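# Put only the drive-filled cartons upright on the platform

## Task

There are four closed cartons, and at least one still holds disk drives. You cannot see which ones do, but a carton with drives is roughly double the weight of the heaviest empty one. Every carton with drives must end up standing on the raised platform, in its current orientation and not tilted. The task fails if any carton without drives is on the platform, hangs over it, or leans against its top edge. Each carton's contents must be entirely inside it at the end. The final arrangement must stay in place without the robot holding it.

## Robot and tools

Robot: two arms, left_arm and right_arm, each with a parallel two-finger gripper. They face each other across a table. Base poses in the scene frame: left_arm at (-0.048, +0.540, +0.055) m with quat_wxyz (+0.682, 0, 0, -0.732); right_arm at (-0.024, -0.430, +0.078) m with quat_wxyz (+0.699, 0, 0, +0.715).

Scene frame: origin at the table centre, table surface at z = +0.020 m, +z up, left_arm's base on the +y side. The arm names do not refer to image sides. Gripper frame: fingers point along the gripper's +x and open and close along its y. end_effector_position is the point between the finger pads, 3 to 4 cm short of the fingertips.

execute_actions(actions): actions is a list of actions, run in order. Each action is a table of 0 to 15 rows. Each row lasts one control step of 1/30 s. If there are fewer than 15 rows, the last row repeats to fill 15 steps. Each row is one list of 14 numbers, each in [-1, 1], covering both arms even if only one moves: left_arm dx, dy, dz, rx, ry, rz, opening, then right_arm in the same order. dx to rz are offsets, not poses. They are measured in that gripper's own axes from its measured pose at the start of the action, and every row refers to that same start pose, not to the row before. For the first action of a call, the start pose is the last pose reported in a result. Scale: 1.0 equals 0.6 m of translation or 180 degrees of rotation. rx, ry, rz together form one rotation vector. Opening is absolute, not an offset: +1 is fully open (0.088 m). Empty fingers close at about -0.80, and values down to -1 close them no further. Closing fully from open takes at least about 0.5 s. An empty list changes nothing and just returns the state and images.

Each step, the commanded pose is clipped to within 70 mm and 16 degrees of the measured pose. After an action, the arm goes only as far as its last clipped pose, so a distant goal may need several actions. Friction can leave a gripper short or slightly tilted, and tiny moves may not happen. Check the pose and orientation after each move and correct any tilt. If the controller cannot reach both position and orientation, it favours position.

move(target, speed, blocking): target is one 14-number row in the same layout and scale. Its offsets count from the pose in the latest result that shows one. Each gripper travels in a straight line toward its target, and both paths finish together within 0.5 to 10 s. If a path would take longer, it is cut off at 10 s. Rotation takes the shorter way round. speed is the top speed of each path: 0.002 to 0.5 m/s, default 0.25; turning is capped at twice that value in rad/s. Openings are sent when the move starts. The paths do not slow for obstacles or for the other arm. Grippers lag, drift and can overshoot speed, especially with the arm stretched out. Faster contact and targets set deeper past the contact both push harder. With blocking=false, the result comes back after 0.5 s while the motion continues. Until a result shows that the move has ended, other moves and execute_actions are refused, so use wait or stop first. The result adds a move: line giving the ending (done, off_target, moving, held, fault) and any limits: paced means the sent pose was clipped; held means a check blocked some steps, after which the arm may jump faster than speed. If the ending names only one arm, the other one finished. Each gripper's distance from its target is also given.

wait(seconds): 0 to 10 s. Each arm keeps its last command, and a running move continues. The call returns early if that move ends. stop(): brakes a running move. It needs room to brake, more when the arm is fast, and the fingers keep moving. zoom_image(camera, region): camera is cam_high, cam_low, cam_left_wrist or cam_right_wrist. region is [x0, y0, x1, y1] in pixels, with (0, 0) at the top left, at most 504 by 504. read_manual(section): returns only licence text ("licences"). finished_scene(scene): takes the current scene's number and ends it for good. Call it only after the result is stable without the robot holding anything.

Results: a state line, left_arm: … | right_arm: …, with each gripper's position (m), quat_wxyz and velocities (m/s, rad/s) in the scene frame. Printed positions can be off, more so at long reach. Hand target lines show where each controller is driving. A pose unreachable line means the clearance check altered or blocked that arm's command. grip_measured is the finger opening on the command scale. The last value in Joint positions is the opening in metres. Readings can be off by about 1 mm per gripper, and they read up to about 3 mm (0.061) narrow while squeezing hard. Images come from cam_high, cam_low, cam_left_wrist and cam_right_wrist, each 504x504, in that order.

Gripping: to hold something, command an opening about 0.07 below grip_measured; a smaller margin gives a lighter grip. Pads push with about 34 to 49 N each, and parts under 3 mm wide are gripped more weakly. Heavy cartons can be told apart by their weight when lifted, and a held object's weight adds to joint loads.

Limits: joint ranges (rad) are waist ±3.054, shoulder 0 to 3.142, elbow 0 to 2.356, wrist pitch ±1.571, wrist yaw ±1.571, wrist roll ±3.142. Load limits (N m) are 17.4, 21.6, 21.5, 5.67, 5.65 and 5.3 in the same order. Reaching a load limit causes a torque fault: the arm stops for 10 s and the rest of the call is skipped. Holding loads heats the motors. MOTOR HOT appears at 50 °C, and at 95 °C an OVER-TEMPERATURE FAULT holds the arm; if it does not cool, the arm loses power and goes limp.

To keep an arm still, send it the offset back to its desired pose in the first call of a reply, then zeros, always with the opening it should keep. While you think, the robot keeps its last command. Sometimes a held part gets tugged or a loose object gets pushed.

Avoid: arms hitting or pressing on each other, dropping or slamming cartons, hard pushes, spilling contents, and anything leaving the table.

Each tool is called after "Request:" as name([rows], argument=value, ...), one row to a line, values as JSON.

## Session

Request:
execute_actions(actions=[])

Scene clock: 0.00 s.
left_arm: end_effector_position=(-0.0936, +0.0619, +0.3828) grip_measured=+0.832 end_effector_quat_wxyz=(+0.757, +0.119, +0.342, -0.544) end_effector_velocity=(-0.002, +0.004, -0.003) end_effector_angular_velocity=(+0.021, +0.006, -0.003) | right_arm: end_effector_position=(+0.0195, -0.1971, +0.2249) grip_measured=+0.818 end_effector_quat_wxyz=(+0.118, -0.726, +0.033, +0.677) end_effector_velocity=(-0.001, -0.004, +0.001) end_effector_angular_velocity=(-0.016, +0.009, +0.006)
Joint positions: left_arm=[-0.123  1.881  2.121 -0.991 -0.319 -0.54   0.08 ] | right_arm=[-0.166  1.335  1.107 -1.22   0.065 -1.503  0.079]
Joint velocities: left_arm=[-0.002 -0.002 -0.002 -0.022  0.007 -0.007 -0.   ] | right_arm=[-0.002 -0.002  0.002 -0.022 -0.007 -0.007 -0.   ]
Motor temperatures (°C, as the motors report them): left_arm=[22 36 28 24 22 25] | right_arm=[22 27 25 24 24 22]
Heat: left arm: hottest shoulder 36 °C (+0.0 °C/min); right arm: hottest shoulder 27 °C (+0.0 °C/min).
Hand target (left_arm): -0.094, +0.062, +0.383; +0.757, +0.119, +0.342, -0.544
Hand target (right_arm): +0.019, -0.197, +0.225; -0.118, +0.726, -0.033, -0.677

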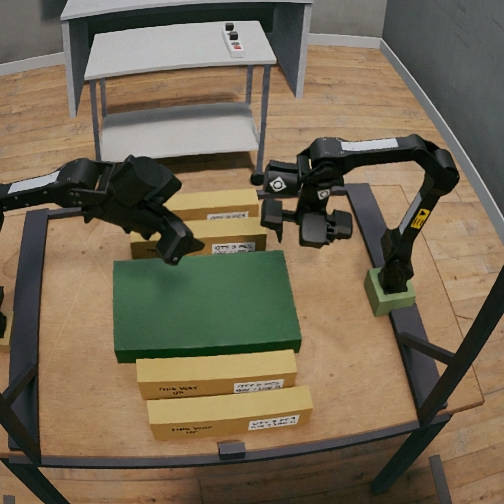

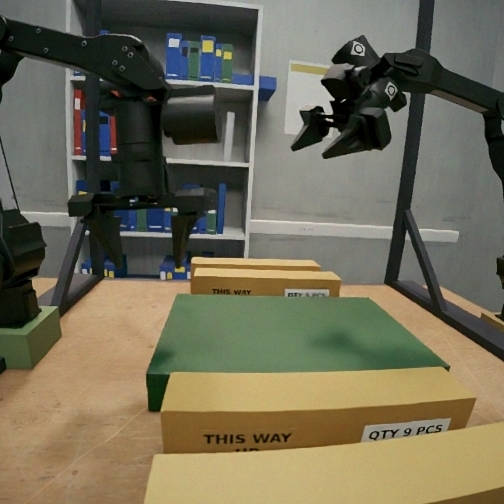

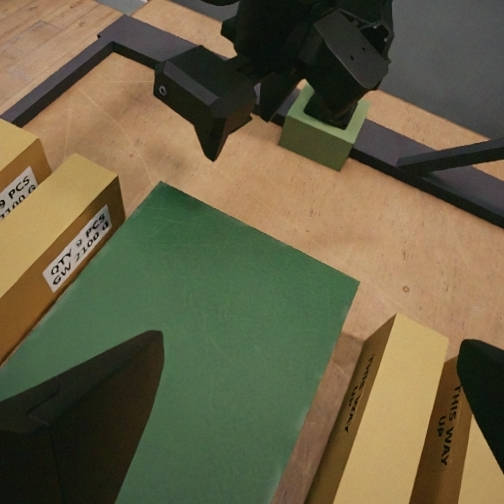

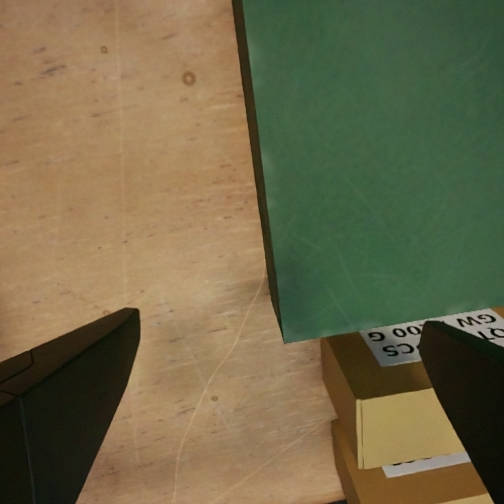

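Request:
execute_actions(actions=[])

Scene clock: 8.87 s.
left_arm: end_effector_position=(-0.0936, +0.0619, +0.3828) grip_measured=+0.832 end_effector_quat_wxyz=(+0.757, +0.119, +0.342, -0.544) end_effector_velocity=(-0.000, -0.000, +0.003) end_effector_angular_velocity=(-0.017, +0.014, +0.017) | right_arm: end_effector_position=(+0.0195, -0.1971, +0.2249) grip_measured=+0.818 end_effector_quat_wxyz=(+0.118, -0.726, +0.033, +0.677) end_effector_velocity=(-0.001, -0.005, -0.001) end_effector_angular_velocity=(-0.020, +0.011, -0.009)
Joint positions: left_arm=[-0.123  1.881  2.121 -0.991 -0.319 -0.54   0.08 ] | right_arm=[-0.166  1.335  1.107 -1.22   0.065 -1.503  0.079]
Joint velocities: left_arm=[-0.002 -0.002  0.002  0.007 -0.007 -0.022  0.   ] | right_arm=[-0.002 -0.002 -0.002 -0.022 -0.007  0.007 -0.   ]
Motor temperatures (°C, as the motors report them): left_arm=[22 38 29 25 22 25] | right_arm=[22 27 26 24 24 22]
Heat: left arm: hottest shoulder 38 °C (+13.5 °C/min); right arm: hottest shoulder 27 °C (+0.0 °C/min).
Hand target (left_arm): -0.094, +0.062, +0.383; +0.757, +0.119, +0.342, -0.544
Hand target (right_arm): +0.019, -0.197, +0.225; -0.118, +0.726, -0.033, -0.677

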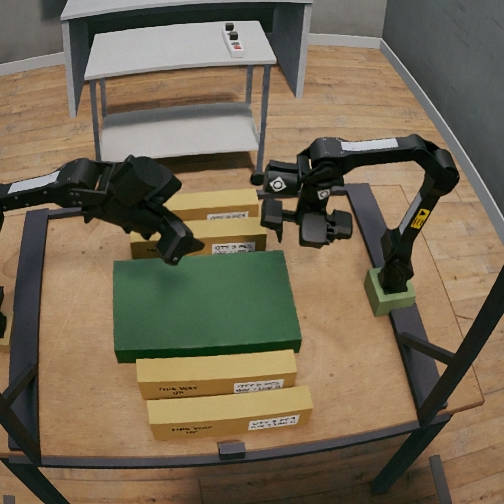

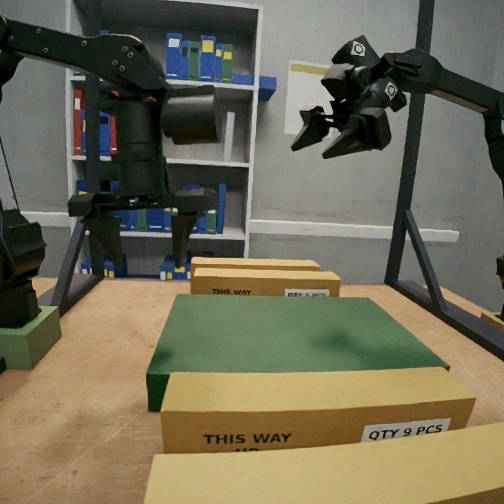

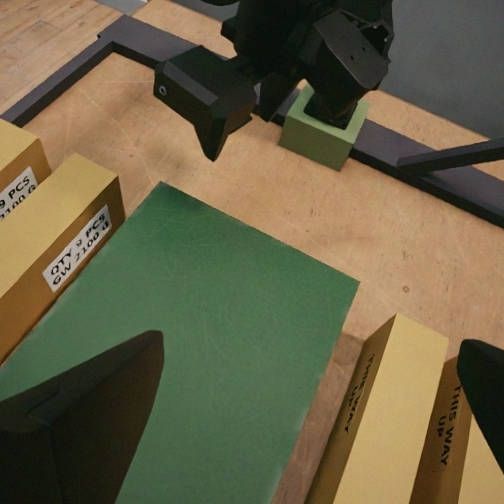

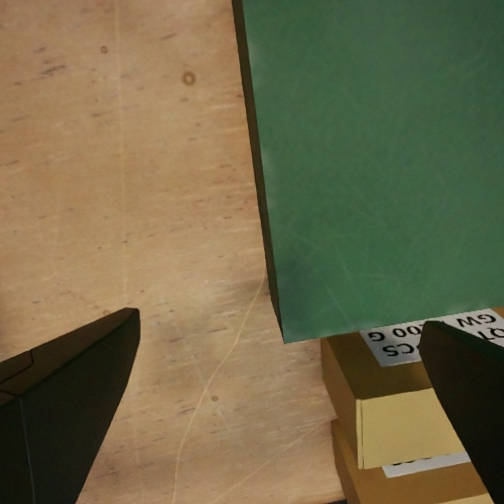

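Request:
move(target=[0.2025,0.5232,-0.1782,0.1368,0.1152,-0.0332,0.8,0.1247,-0.1572,-0.2135,0.4319,-0.1271,-0.0672,0.8], speed=0.2)

Scene clock: 31.20 s.
left_arm: end_effector_position=(+0.1674, +0.1500, +0.1693) grip_measured=+0.802 end_effector_quat_wxyz=(+0.614, +0.346, +0.354, -0.615) end_effector_velocity=(-0.001, +0.002, -0.001) end_effector_angular_velocity=(+0.010, +0.002, +0.007) | right_arm: end_effector_position=(+0.1712, -0.1220, +0.1774) grip_measured=+0.803 end_effector_quat_wxyz=(+0.615, -0.358, +0.343, +0.613) end_effector_velocity=(+0.002, -0.000, +0.000) end_effector_angular_velocity=(+0.001, -0.014, +0.001)
Joint positions: left_arm=[ 0.675  1.894  1.459 -0.685  0.3    0.527  0.078] | right_arm=[-0.717  1.621  1.071 -0.587 -0.32  -0.636  0.078]
Joint velocities: left_arm=[-0.002 -0.002 -0.002 -0.007 -0.007 -0.007 -0.   ] | right_arm=[-0.002 -0.002 -0.002  0.007  0.007 -0.007  0.   ]
Motor temperatures (°C, as the motors report them): left_arm=[22 42 31 26 22 25] | right_arm=[22 28 27 24 24 22]
Heat: left arm: hottest shoulder 42 °C (+11.5 °C/min); right arm: hottest shoulder 28 °C (+1.9 °C/min).
Hand target (left_arm): +0.169, +0.149, +0.166; +0.611, +0.346, +0.358, -0.615
Hand target (right_arm): +0.170, -0.124, +0.170; +0.612, -0.356, +0.354, +0.612
Off the commanded pose (left_arm): 0.005 m, 1 deg.
Off the commanded pose (right_arm): 0.008 m, 1 deg.
move: done

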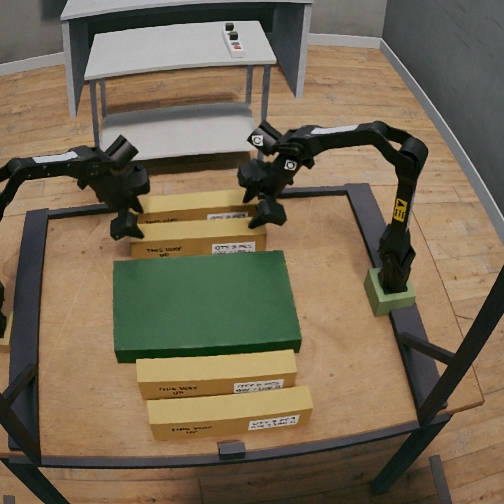

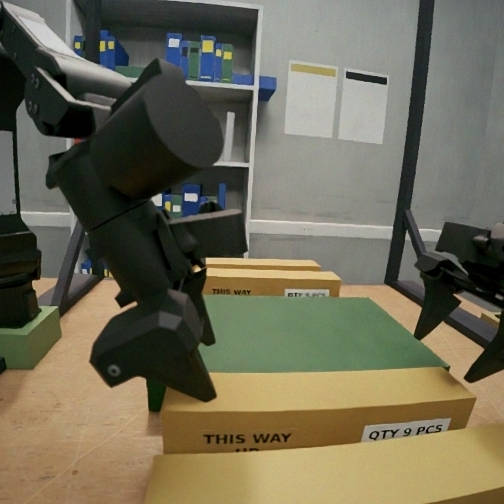

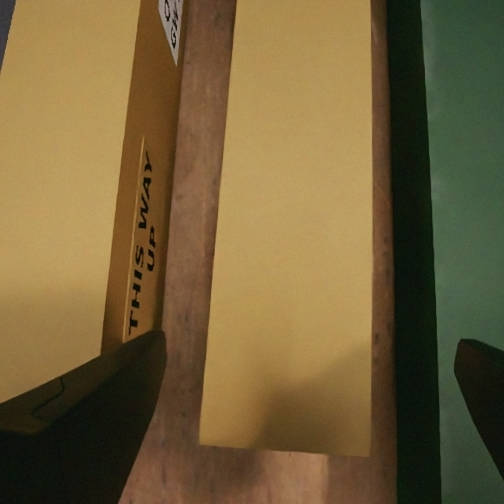

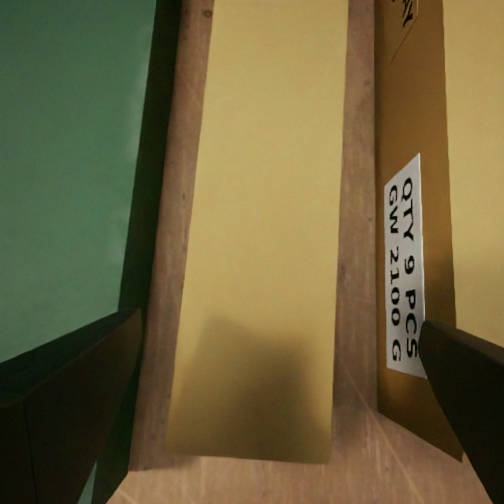

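Request:
move(target=[0.0567,0.0033,-0.025,0,0,0,0.7,0.0552,0.015,-0.0377,0,0.005,0,0.7], speed=0.08)

Scene clock: 42.93 s.
left_arm: end_effector_position=(+0.1720, +0.1437, +0.1431) grip_measured=+0.702 end_effector_quat_wxyz=(+0.620, +0.344, +0.343, -0.616) end_effector_velocity=(+0.004, +0.001, +0.000) end_effector_angular_velocity=(+0.005, -0.024, +0.006) | right_arm: end_effector_position=(+0.1657, -0.1231, +0.1446) grip_measured=+0.704 end_effector_quat_wxyz=(+0.617, -0.361, +0.339, +0.611) end_effector_velocity=(-0.002, +0.000, -0.001) end_effector_angular_velocity=(+0.006, +0.007, -0.001)
Joint positions: left_arm=[ 0.675  1.932  1.393 -0.557  0.3    0.528  0.073] | right_arm=[-0.702  1.647  0.958 -0.436 -0.307 -0.626  0.073]
Joint velocities: left_arm=[ 0.002 -0.002 -0.002  0.007 -0.022  0.007 -0.   ] | right_arm=[ 0.002 -0.002 -0.007  0.007 -0.007  0.007 -0.   ]
Motor temperatures (°C, as the motors report them): left_arm=[22 42 32 26 22 25] | right_arm=[22 28 27 24 24 22]
Heat: left arm: hottest shoulder 42 °C (+8.4 °C/min); right arm: hottest shoulder 28 °C (+1.4 °C/min).
Hand target (left_arm): +0.170, +0.146, +0.133; +0.614, +0.346, +0.354, -0.615
Hand target (right_arm): +0.163, -0.125, +0.137; +0.612, -0.363, +0.348, +0.610
Off the commanded pose (left_arm): 0.011 m, 1 deg.
Off the commanded pose (right_arm): 0.008 m, 1 deg.
move: off_target (left_arm)

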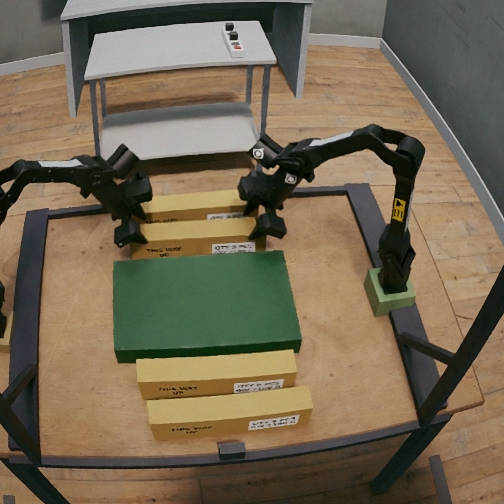

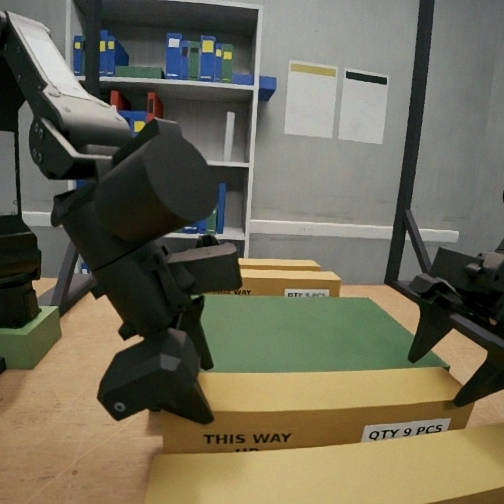

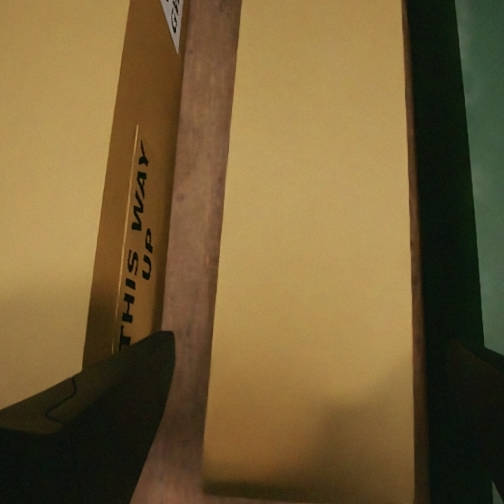

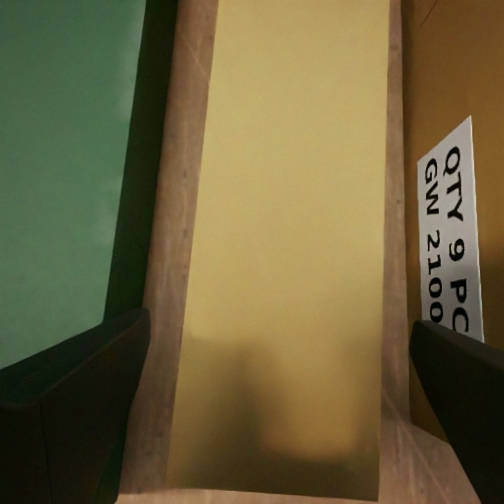

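Request:
move(target=[0.0898,-0.0033,-0.0577,0,0.008,0,0.6,0.08,0.005,-0.05,0,0.006,0,0.6], speed=0.05)

Request:
move(target=[0,0,0,0,0,0,0.21,0,0,0,0,0,0,0.21])

Scene clock: 49.57 s.
left_arm: end_effector_position=(+0.1740, +0.1415, +0.0903) grip_measured=+0.602 end_effector_quat_wxyz=(+0.622, +0.348, +0.341, -0.613) end_effector_velocity=(-0.001, +0.002, -0.003) end_effector_angular_velocity=(+0.014, +0.005, +0.007) | right_arm: end_effector_position=(+0.1676, -0.1223, +0.0947) grip_measured=+0.603 end_effector_quat_wxyz=(+0.619, -0.364, +0.338, +0.608) end_effector_velocity=(+0.001, +0.002, +0.003) end_effector_angular_velocity=(+0.013, -0.006, +0.007)
Joint positions: left_arm=[ 0.672  2.016  1.287 -0.362  0.287  0.528  0.069] | right_arm=[-0.7    1.76   0.855 -0.217 -0.297 -0.626  0.069]
Joint velocities: left_arm=[-0.002  0.002 -0.002 -0.007 -0.007 -0.007 -0.   ] | right_arm=[-0.002 -0.002  0.002  0.007 -0.007 -0.007 -0.   ]
Motor temperatures (°C, as the motors report them): left_arm=[22 42 32 26 22 25] | right_arm=[22 28 27 24 24 22]
Heat: left arm: hottest shoulder 42 °C (+7.3 °C/min); right arm: hottest shoulder 28 °C (+1.2 °C/min).
Hand target (left_arm): +0.171, +0.145, +0.079; +0.616, +0.351, +0.351, -0.612
Hand target (right_arm): +0.165, -0.125, +0.088; +0.614, -0.367, +0.345, +0.608
Off the commanded pose (left_arm): 0.012 m, 1 deg.
Off the commanded pose (right_arm): 0.008 m, 1 deg.
move: off_target (left_arm)

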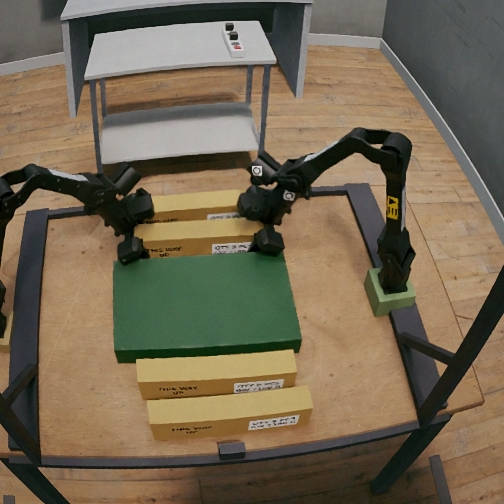

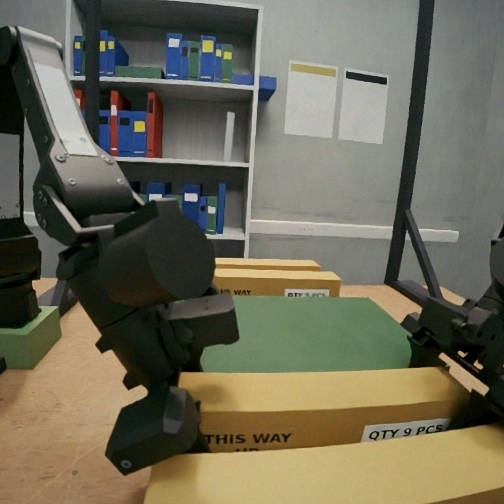

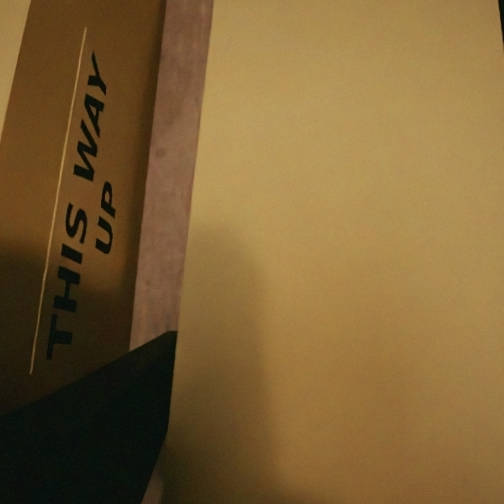

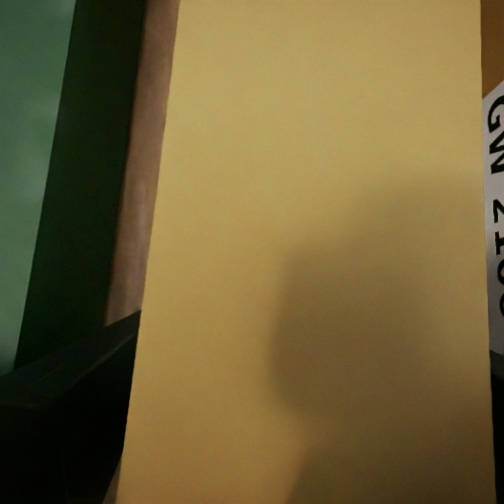

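Scene clock: 50.07 s.
left_arm: end_effector_position=(+0.1718, +0.1410, +0.0902) grip_measured=+0.295 end_effector_quat_wxyz=(+0.620, +0.347, +0.342, -0.616) end_effector_velocity=(-0.000, +0.000, +0.001) end_effector_angular_velocity=(+0.006, -0.000, +0.007) | right_arm: end_effector_position=(+0.1666, -0.1223, +0.0946) grip_measured=+0.288 end_effector_quat_wxyz=(+0.618, -0.363, +0.339, +0.609) end_effector_velocity=(-0.002, -0.002, -0.000) end_effector_angular_velocity=(-0.001, +0.013, -0.006)
Joint positions: left_arm=[ 0.669  2.016  1.287 -0.366  0.293  0.528  0.053] | right_arm=[-0.699  1.76   0.855 -0.219 -0.3   -0.623  0.053]
Joint velocities: left_arm=[-0.002 -0.002  0.002 -0.007 -0.007 -0.007  0.   ] | right_arm=[-0.002 -0.007 -0.007 -0.007 -0.007  0.007  0.   ]
Motor temperatures (°C, as the motors report them): left_arm=[22 42 32 26 22 25] | right_arm=[22 29 27 24 24 22]
Heat: left arm: hottest shoulder 42 °C (+7.2 °C/min); right arm: hottest shoulder 29 °C (+2.4 °C/min).
Hand target (left_arm): +0.174, +0.142, +0.090; +0.622, +0.348, +0.341, -0.613
Hand target (right_arm): +0.168, -0.122, +0.095; +0.619, -0.364, +0.338, +0.608
Off the commanded pose (left_arm): 0.002 m, 0 deg.
Off the commanded pose (right_arm): 0.001 m, 0 deg.
move: done

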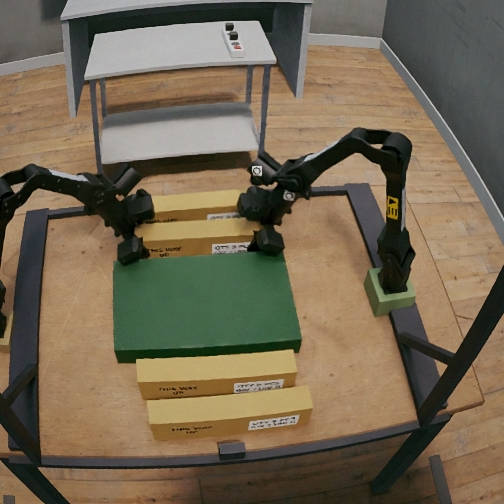

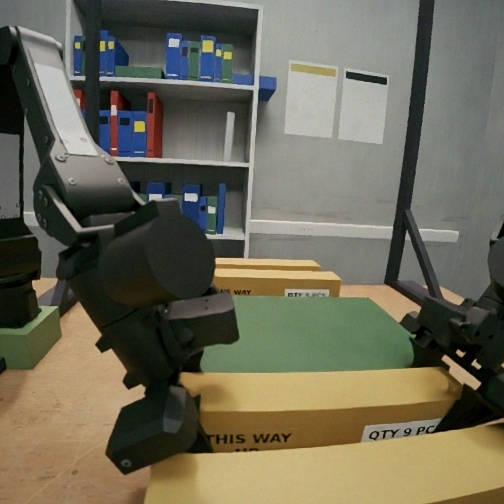

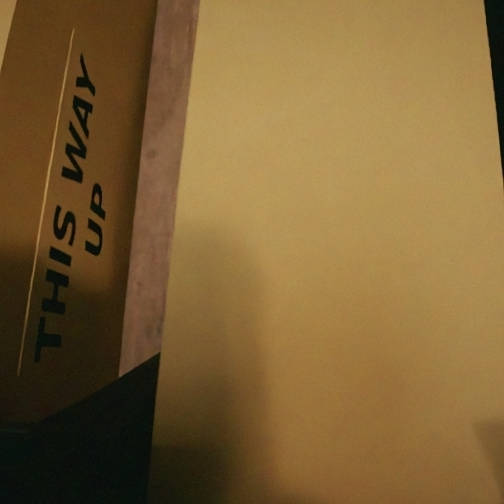

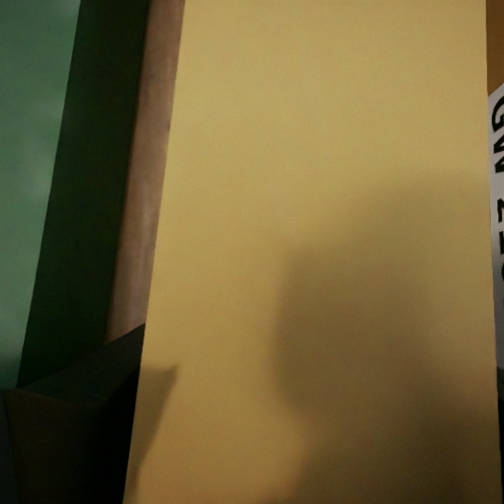

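Lift to weigh.

Request:
move(target=[-0.0856,0,0.052,0,0,0,0.21,-0.0866,0,0.05,0,0,0,0.21], speed=0.04)

Scene clock: 54.37 s.
left_arm: end_effector_position=(+0.1627, +0.1399, +0.1272) grip_measured=+0.295 end_effector_quat_wxyz=(+0.605, +0.348, +0.361, -0.618) end_effector_velocity=(-0.004, +0.002, +0.001) end_effector_angular_velocity=(+0.003, +0.030, -0.000) | right_arm: end_effector_position=(+0.1584, -0.1229, +0.1370) grip_measured=+0.288 end_effector_quat_wxyz=(+0.605, -0.363, +0.357, +0.612) end_effector_velocity=(-0.000, -0.001, +0.001) end_effector_angular_velocity=(-0.006, -0.014, +0.019)
Joint positions: left_arm=[ 0.653  1.971  1.398 -0.564  0.299  0.517  0.053] | right_arm=[-0.684  1.668  0.962 -0.458 -0.303 -0.612  0.053]
Joint velocities: left_arm=[ 0.002 -0.002  0.002 -0.022  0.022 -0.007 -0.   ] | right_arm=[ 0.002 -0.002  0.002 -0.007  0.007 -0.022 -0.   ]
Motor temperatures (°C, as the motors report them): left_arm=[22 44 32 26 22 25] | right_arm=[22 30 27 24 24 22]
Heat: left arm: hottest shoulder 44 °C (+8.8 °C/min); right arm: hottest shoulder 30 °C (+3.3 °C/min).
Hand target (left_arm): +0.170, +0.142, +0.150; +0.620, +0.347, +0.342, -0.615
Hand target (right_arm): +0.164, -0.123, +0.154; +0.618, -0.363, +0.339, +0.609
Off the commanded pose (left_arm): 0.025 m, 3 deg.
Off the commanded pose (right_arm): 0.019 m, 3 deg.
move: off_target (left_arm, right_arm)

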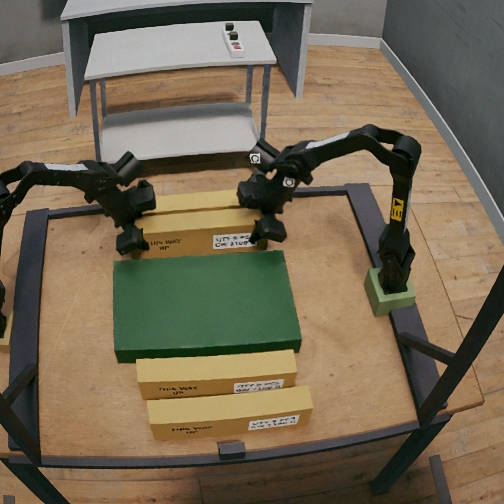

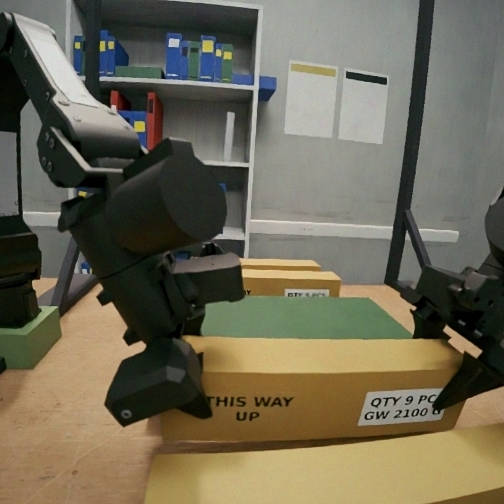

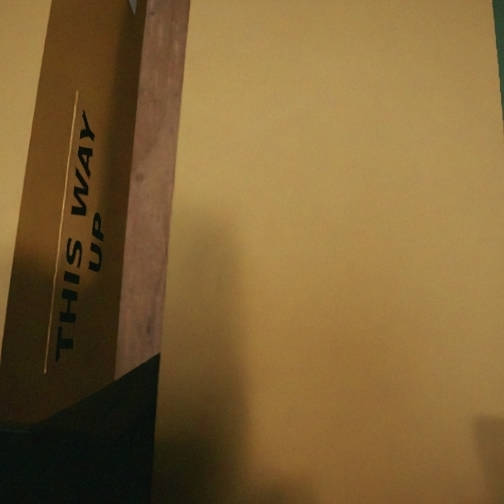

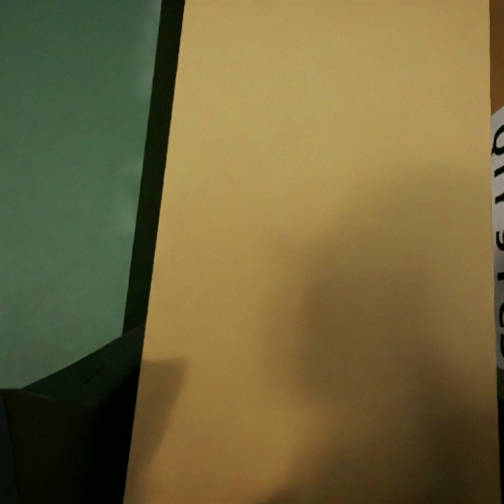

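Request:
move(target=[-0.1126,0.02,0.065,0,-0.015,0.005,0.21,-0.0953,-0.0167,0.055,0,-0.014,-0.005,0.21], speed=0.05)

Scene clock: 67.27 s.
left_arm: end_effector_position=(+0.1673, +0.1400, +0.1733) grip_measured=+0.295 end_effector_quat_wxyz=(+0.597, +0.344, +0.373, -0.621) end_effector_velocity=(-0.003, +0.001, +0.001) end_effector_angular_velocity=(+0.015, +0.012, +0.015) | right_arm: end_effector_position=(+0.1618, -0.1232, +0.1805) grip_measured=+0.288 end_effector_quat_wxyz=(+0.601, -0.356, +0.367, +0.614) end_effector_velocity=(-0.002, -0.003, +0.000) end_effector_angular_velocity=(-0.009, +0.013, +0.007)
Joint positions: left_arm=[ 0.668  1.957  1.574 -0.784  0.32   0.526  0.053] | right_arm=[-0.7    1.625  1.104 -0.664 -0.323 -0.616  0.053]
Joint velocities: left_arm=[-0.007 -0.002  0.007 -0.022 -0.007 -0.022  0.   ] | right_arm=[-0.002 -0.002  0.002 -0.022 -0.007 -0.007 -0.   ]
Motor temperatures (°C, as the motors report them): left_arm=[22 52 33 25 22 25] | right_arm=[22 34 28 24 24 22]
Heat: left arm: hottest shoulder 52 °C (+14.2 °C/min); right arm: hottest shoulder 34 °C (+7.1 °C/min). Fold the left arm in close to its base before you think long.
Hand target (left_arm): +0.175, +0.140, +0.205; +0.618, +0.336, +0.343, -0.622
Hand target (right_arm): +0.168, -0.121, +0.203; +0.617, -0.353, +0.340, +0.615
Off the commanded pose (left_arm): 0.033 m, 4 deg.
Off the commanded pose (right_arm): 0.023 m, 4 deg.
MOTOR HOT: a motor of the left arm reached 50 °C. Now the hottest motor of the left arm, joint 2 (shoulder), reports 52 °C. The temperature limit of the motors' drives, at which the controller stops that arm, is 95 °C. To cool a motor, set the load down, stop pushing, or move to a pose that needs little force.
move: off_target (left_arm, right_arm)

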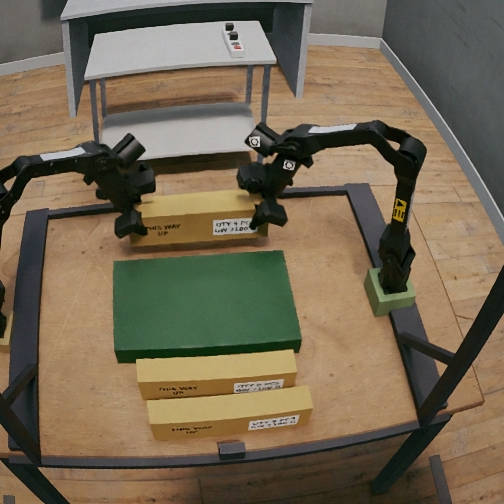

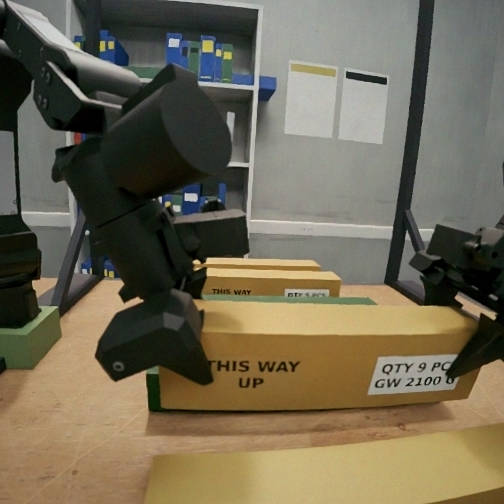

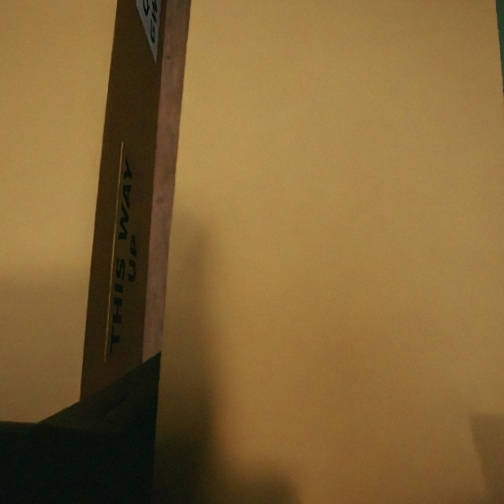

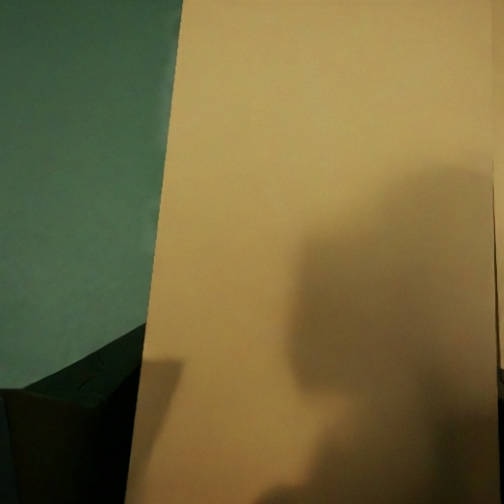

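Request:
move(target=[-0.0505,-0.31,0.029,0,-0.02,0.014,0.21,-0.045,0.303,0.026,0,-0.018,-0.008,0.21], speed=0.06)

Scene clock: 77.07 s.
left_arm: end_effector_position=(-0.0163, +0.1402, +0.1926) grip_measured=+0.295 end_effector_quat_wxyz=(+0.609, +0.353, +0.364, -0.610) end_effector_velocity=(+0.000, +0.005, -0.004) end_effector_angular_velocity=(+0.030, -0.026, +0.012) | right_arm: end_effector_position=(-0.0211, -0.1242, +0.2024) grip_measured=+0.288 end_effector_quat_wxyz=(+0.606, -0.357, +0.356, +0.616) end_effector_velocity=(-0.001, +0.001, +0.002) end_effector_angular_velocity=(+0.012, -0.003, -0.003)
Joint positions: left_arm=[ 0.171  1.67   1.279 -0.675  0.057  0.075  0.053] | right_arm=[-0.043  1.305  0.89  -0.642 -0.022 -0.025  0.053]
Joint velocities: left_arm=[-0.012  0.002 -0.002 -0.022 -0.037 -0.007 -0.   ] | right_arm=[ 0.007 -0.007 -0.002  0.007  0.007  0.007 -0.   ]
Motor temperatures (°C, as the motors report them): left_arm=[22 57 35 25 22 25] | right_arm=[23 36 29 24 24 22]
Heat: left arm: hottest shoulder 57 °C (+17.2 °C/min); right arm: hottest shoulder 36 °C (+8.1 °C/min). Fold the left arm in close to its base before you think long.
Hand target (left_arm): -0.016, +0.142, +0.214; +0.622, +0.337, +0.346, -0.616
Hand target (right_arm): -0.020, -0.125, +0.215; +0.618, -0.341, +0.347, +0.618
Off the commanded pose (left_arm): 0.026 m, 4 deg.
Off the commanded pose (right_arm): 0.013 m, 3 deg.
MOTOR HOT: still on. Now the hottest motor of the left arm, joint 2 (shoulder), reports 57 °C; a drive's own limit is 95 °C.
move: off_target (left_arm, right_arm)

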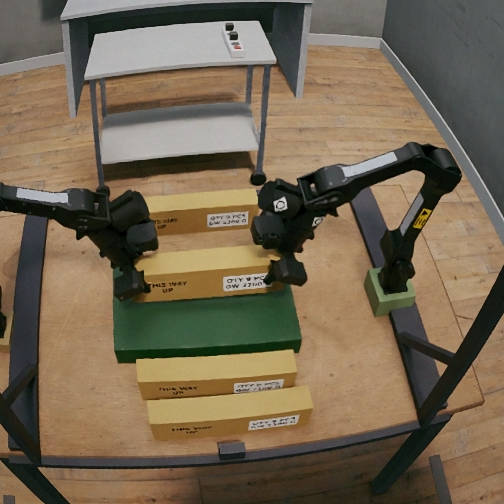

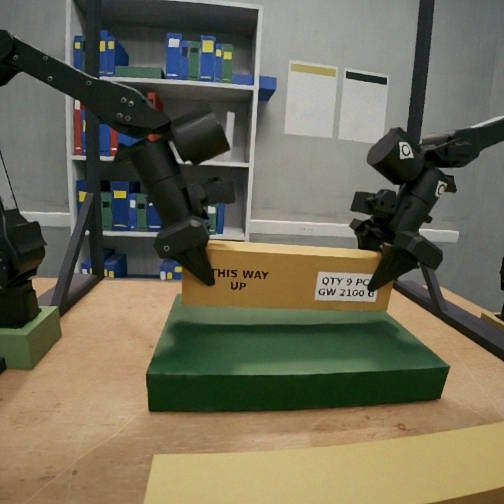

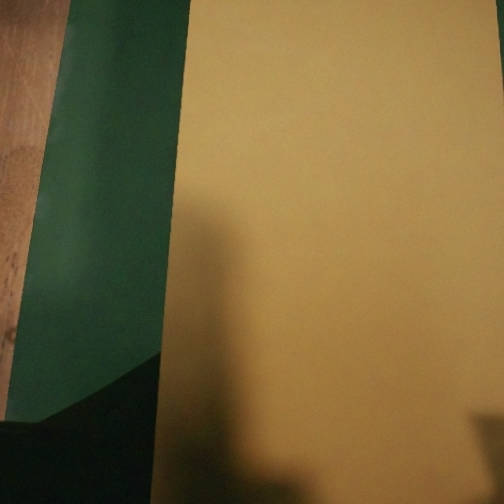

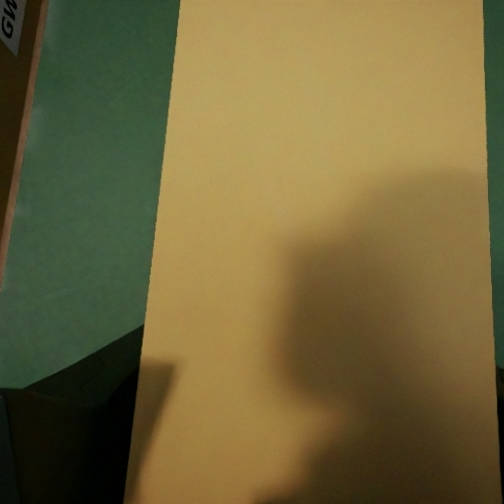

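Request:
move(target=[0.0722,0,-0.0417,0,-0.008,0,0.21,0.0823,0,-0.0475,0,-0.006,0,0.21], speed=0.025)

Scene clock: 82.80 s.
left_arm: end_effector_position=(-0.0170, +0.1401, +0.1473) grip_measured=+0.295 end_effector_quat_wxyz=(+0.614, +0.345, +0.354, -0.615) end_effector_velocity=(-0.000, +0.003, -0.002) end_effector_angular_velocity=(+0.003, +0.005, +0.020) | right_arm: end_effector_position=(-0.0218, -0.1255, +0.1516) grip_measured=+0.288 end_effector_quat_wxyz=(+0.609, -0.350, +0.348, +0.621) end_effector_velocity=(-0.002, -0.005, -0.005) end_effector_angular_velocity=(-0.007, -0.005, +0.025)
Joint positions: left_arm=[ 0.169  1.696  1.111 -0.452  0.058  0.074  0.053] | right_arm=[-0.04   1.348  0.7   -0.385 -0.022 -0.026  0.053]
Joint velocities: left_arm=[-0.002 -0.007 -0.017  0.007 -0.007 -0.022 -0.   ] | right_arm=[ 0.002 -0.007 -0.022  0.007 -0.007 -0.022 -0.   ]
Motor temperatures (°C, as the motors report them): left_arm=[22 57 34 25 22 25] | right_arm=[22 36 29 24 24 22]
Heat: left arm: hottest shoulder 57 °C (+16.0 °C/min); right arm: hottest shoulder 36 °C (+8.0 °C/min). Fold the left arm in close to its base before you think long.
Hand target (left_arm): -0.017, +0.141, +0.143; +0.614, +0.345, +0.356, -0.614
Hand target (right_arm): -0.021, -0.125, +0.146; +0.609, -0.351, +0.351, +0.619
Off the commanded pose (left_arm): 0.005 m, 0 deg.
Off the commanded pose (right_arm): 0.006 m, 0 deg.
MOTOR HOT: still on. Now the hottest motor of the left arm, joint 2 (shoulder), reports 57 °C; a drive's own limit is 95 °C.
move: done

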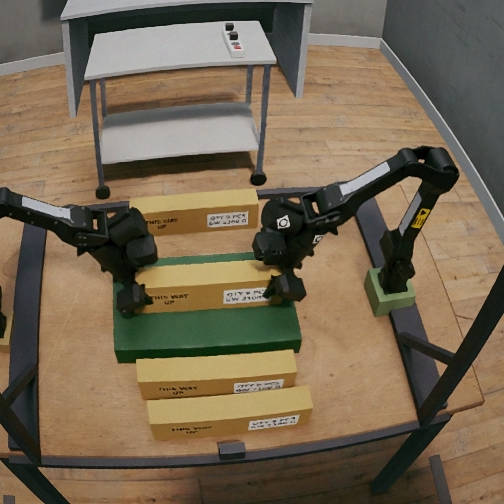

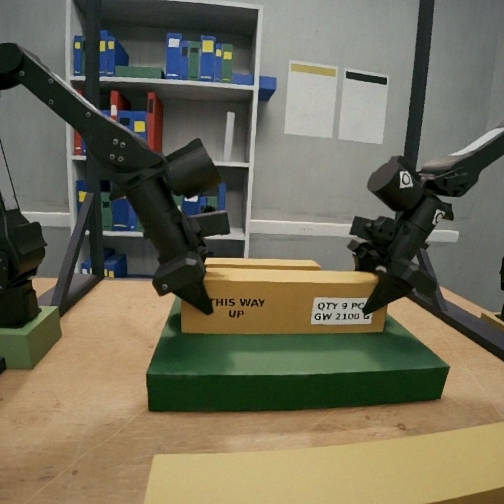

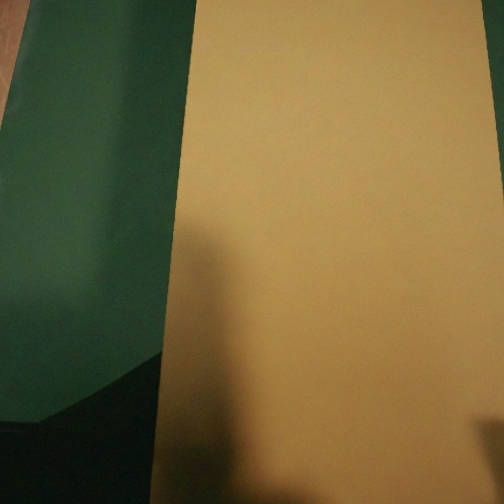

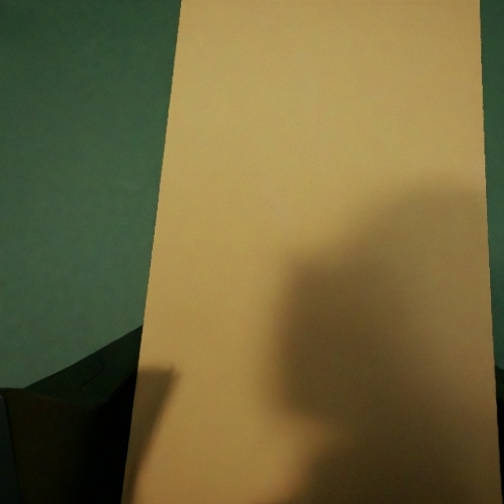

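Request:
move(target=[0,0,0,0,0,0,0.8,0,0,0,0,0,0,0.8])

Request:
move(target=[-0.101,0,0.058,0,0,0,0.8,-0.098,0,0.056,0,0,0,0.8], speed=0.12)

Scene clock: 86.50 s.
left_arm: end_effector_position=(-0.0171, +0.1400, +0.1474) grip_measured=+0.796 end_effector_quat_wxyz=(+0.614, +0.345, +0.354, -0.615) end_effector_velocity=(+0.004, -0.002, +0.002) end_effector_angular_velocity=(-0.010, -0.024, +0.007) | right_arm: end_effector_position=(-0.0219, -0.1257, +0.1513) grip_measured=+0.795 end_effector_quat_wxyz=(+0.609, -0.350, +0.348, +0.621) end_effector_velocity=(-0.000, -0.002, +0.000) end_effector_angular_velocity=(-0.002, +0.003, +0.008)
Joint positions: left_arm=[ 0.169  1.696  1.11  -0.45   0.058  0.074  0.078] | right_arm=[-0.04   1.348  0.698 -0.384 -0.022 -0.026  0.078]
Joint velocities: left_arm=[ 0.002 -0.002  0.002  0.007 -0.022  0.007  0.001] | right_arm=[-0.002 -0.007 -0.002 -0.007 -0.007 -0.007  0.   ]
Motor temperatures (°C, as the motors report them): left_arm=[22 55 34 26 22 25] | right_arm=[22 35 29 25 24 22]
Heat: left arm: hottest shoulder 55 °C (+13.1 °C/min); right arm: hottest shoulder 35 °C (+7.0 °C/min). Fold the left arm in close to its base before you think long.
Hand target (left_arm): -0.017, +0.140, +0.147; +0.614, +0.345, +0.354, -0.615
Hand target (right_arm): -0.022, -0.126, +0.152; +0.609, -0.350, +0.348, +0.621
Off the commanded pose (left_arm): 0.000 m, 0 deg.
Off the commanded pose (right_arm): 0.000 m, 0 deg.
MOTOR HOT: still on. Now the hottest motor of the left arm, joint 2 (shoulder), reports 55 °C; a drive's own limit is 95 °C.
move: done

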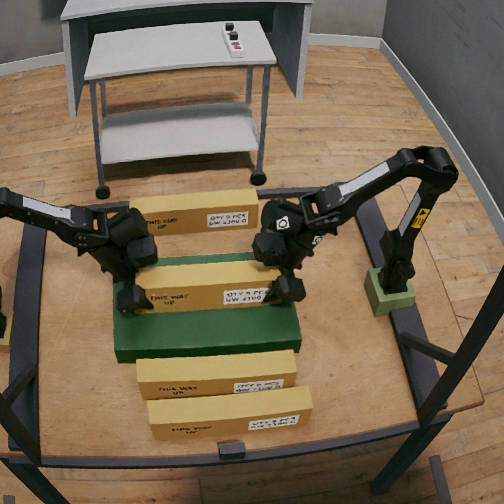

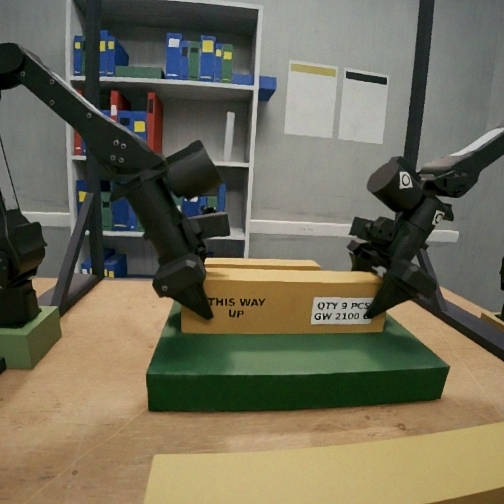

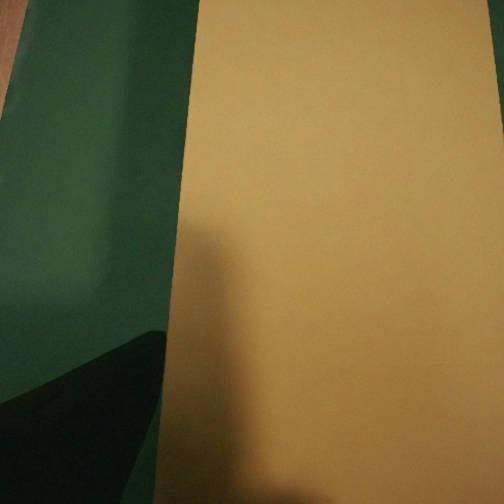

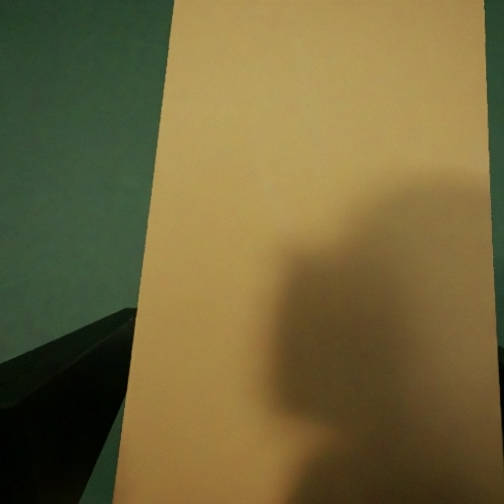

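Scene clock: 87.50 s.
left_arm: end_effector_position=(-0.0173, +0.1427, +0.2117) grip_measured=+0.798 end_effector_quat_wxyz=(+0.612, +0.348, +0.358, -0.614) end_effector_velocity=(-0.000, +0.001, +0.005) end_effector_angular_velocity=(+0.002, +0.018, +0.018) | right_arm: end_effector_position=(-0.0220, -0.1285, +0.2129) grip_measured=+0.796 end_effector_quat_wxyz=(+0.606, -0.355, +0.353, +0.618) end_effector_velocity=(-0.003, -0.002, +0.003) end_effector_angular_velocity=(-0.007, +0.016, +0.015)
Joint positions: left_arm=[ 0.169  1.64   1.315 -0.722  0.058  0.074  0.078] | right_arm=[-0.04   1.275  0.907 -0.681 -0.022 -0.026  0.078]
Joint velocities: left_arm=[ 0.002 -0.002  0.017 -0.022  0.007 -0.022 -0.   ] | right_arm=[-0.002 -0.002  0.012 -0.022 -0.022 -0.007 -0.   ]
Motor temperatures (°C, as the motors report them): left_arm=[22 55 34 26 22 25] | right_arm=[22 35 29 25 24 22]
Heat: left arm: hottest shoulder 55 °C (+13.1 °C/min); right arm: hottest shoulder 35 °C (+7.0 °C/min). Fold the left arm in close to its base before you think long.
Hand target (left_arm): -0.017, +0.142, +0.217; +0.614, +0.345, +0.354, -0.616
Hand target (right_arm): -0.022, -0.127, +0.219; +0.609, -0.350, +0.348, +0.621
Off the commanded pose (left_arm): 0.006 m, 1 deg.
Off the commanded pose (right_arm): 0.006 m, 1 deg.
MOTOR HOT: still on. Now the hottest motor of the left arm, joint 2 (shoulder), reports 55 °C; a drive's own limit is 95 °C.
move: done

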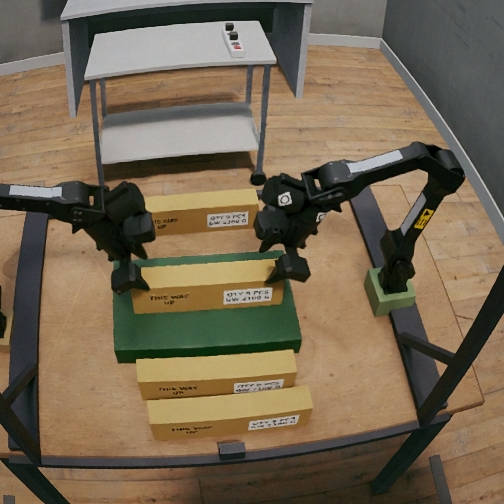

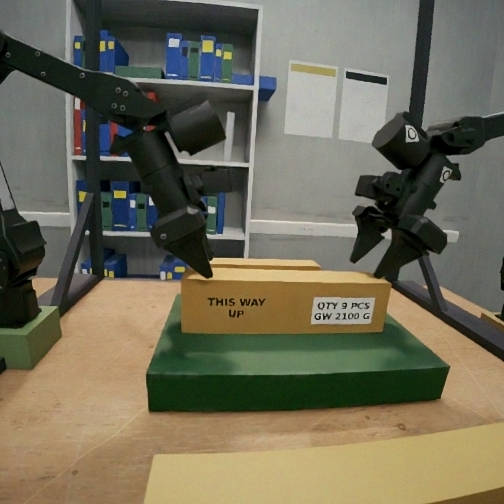

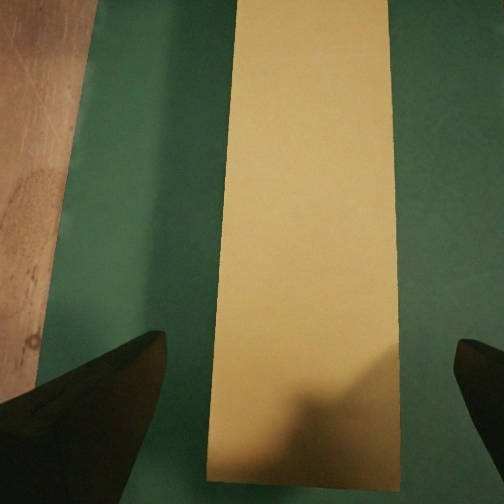

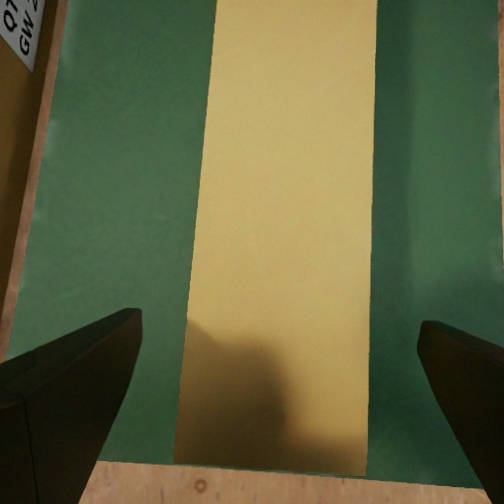

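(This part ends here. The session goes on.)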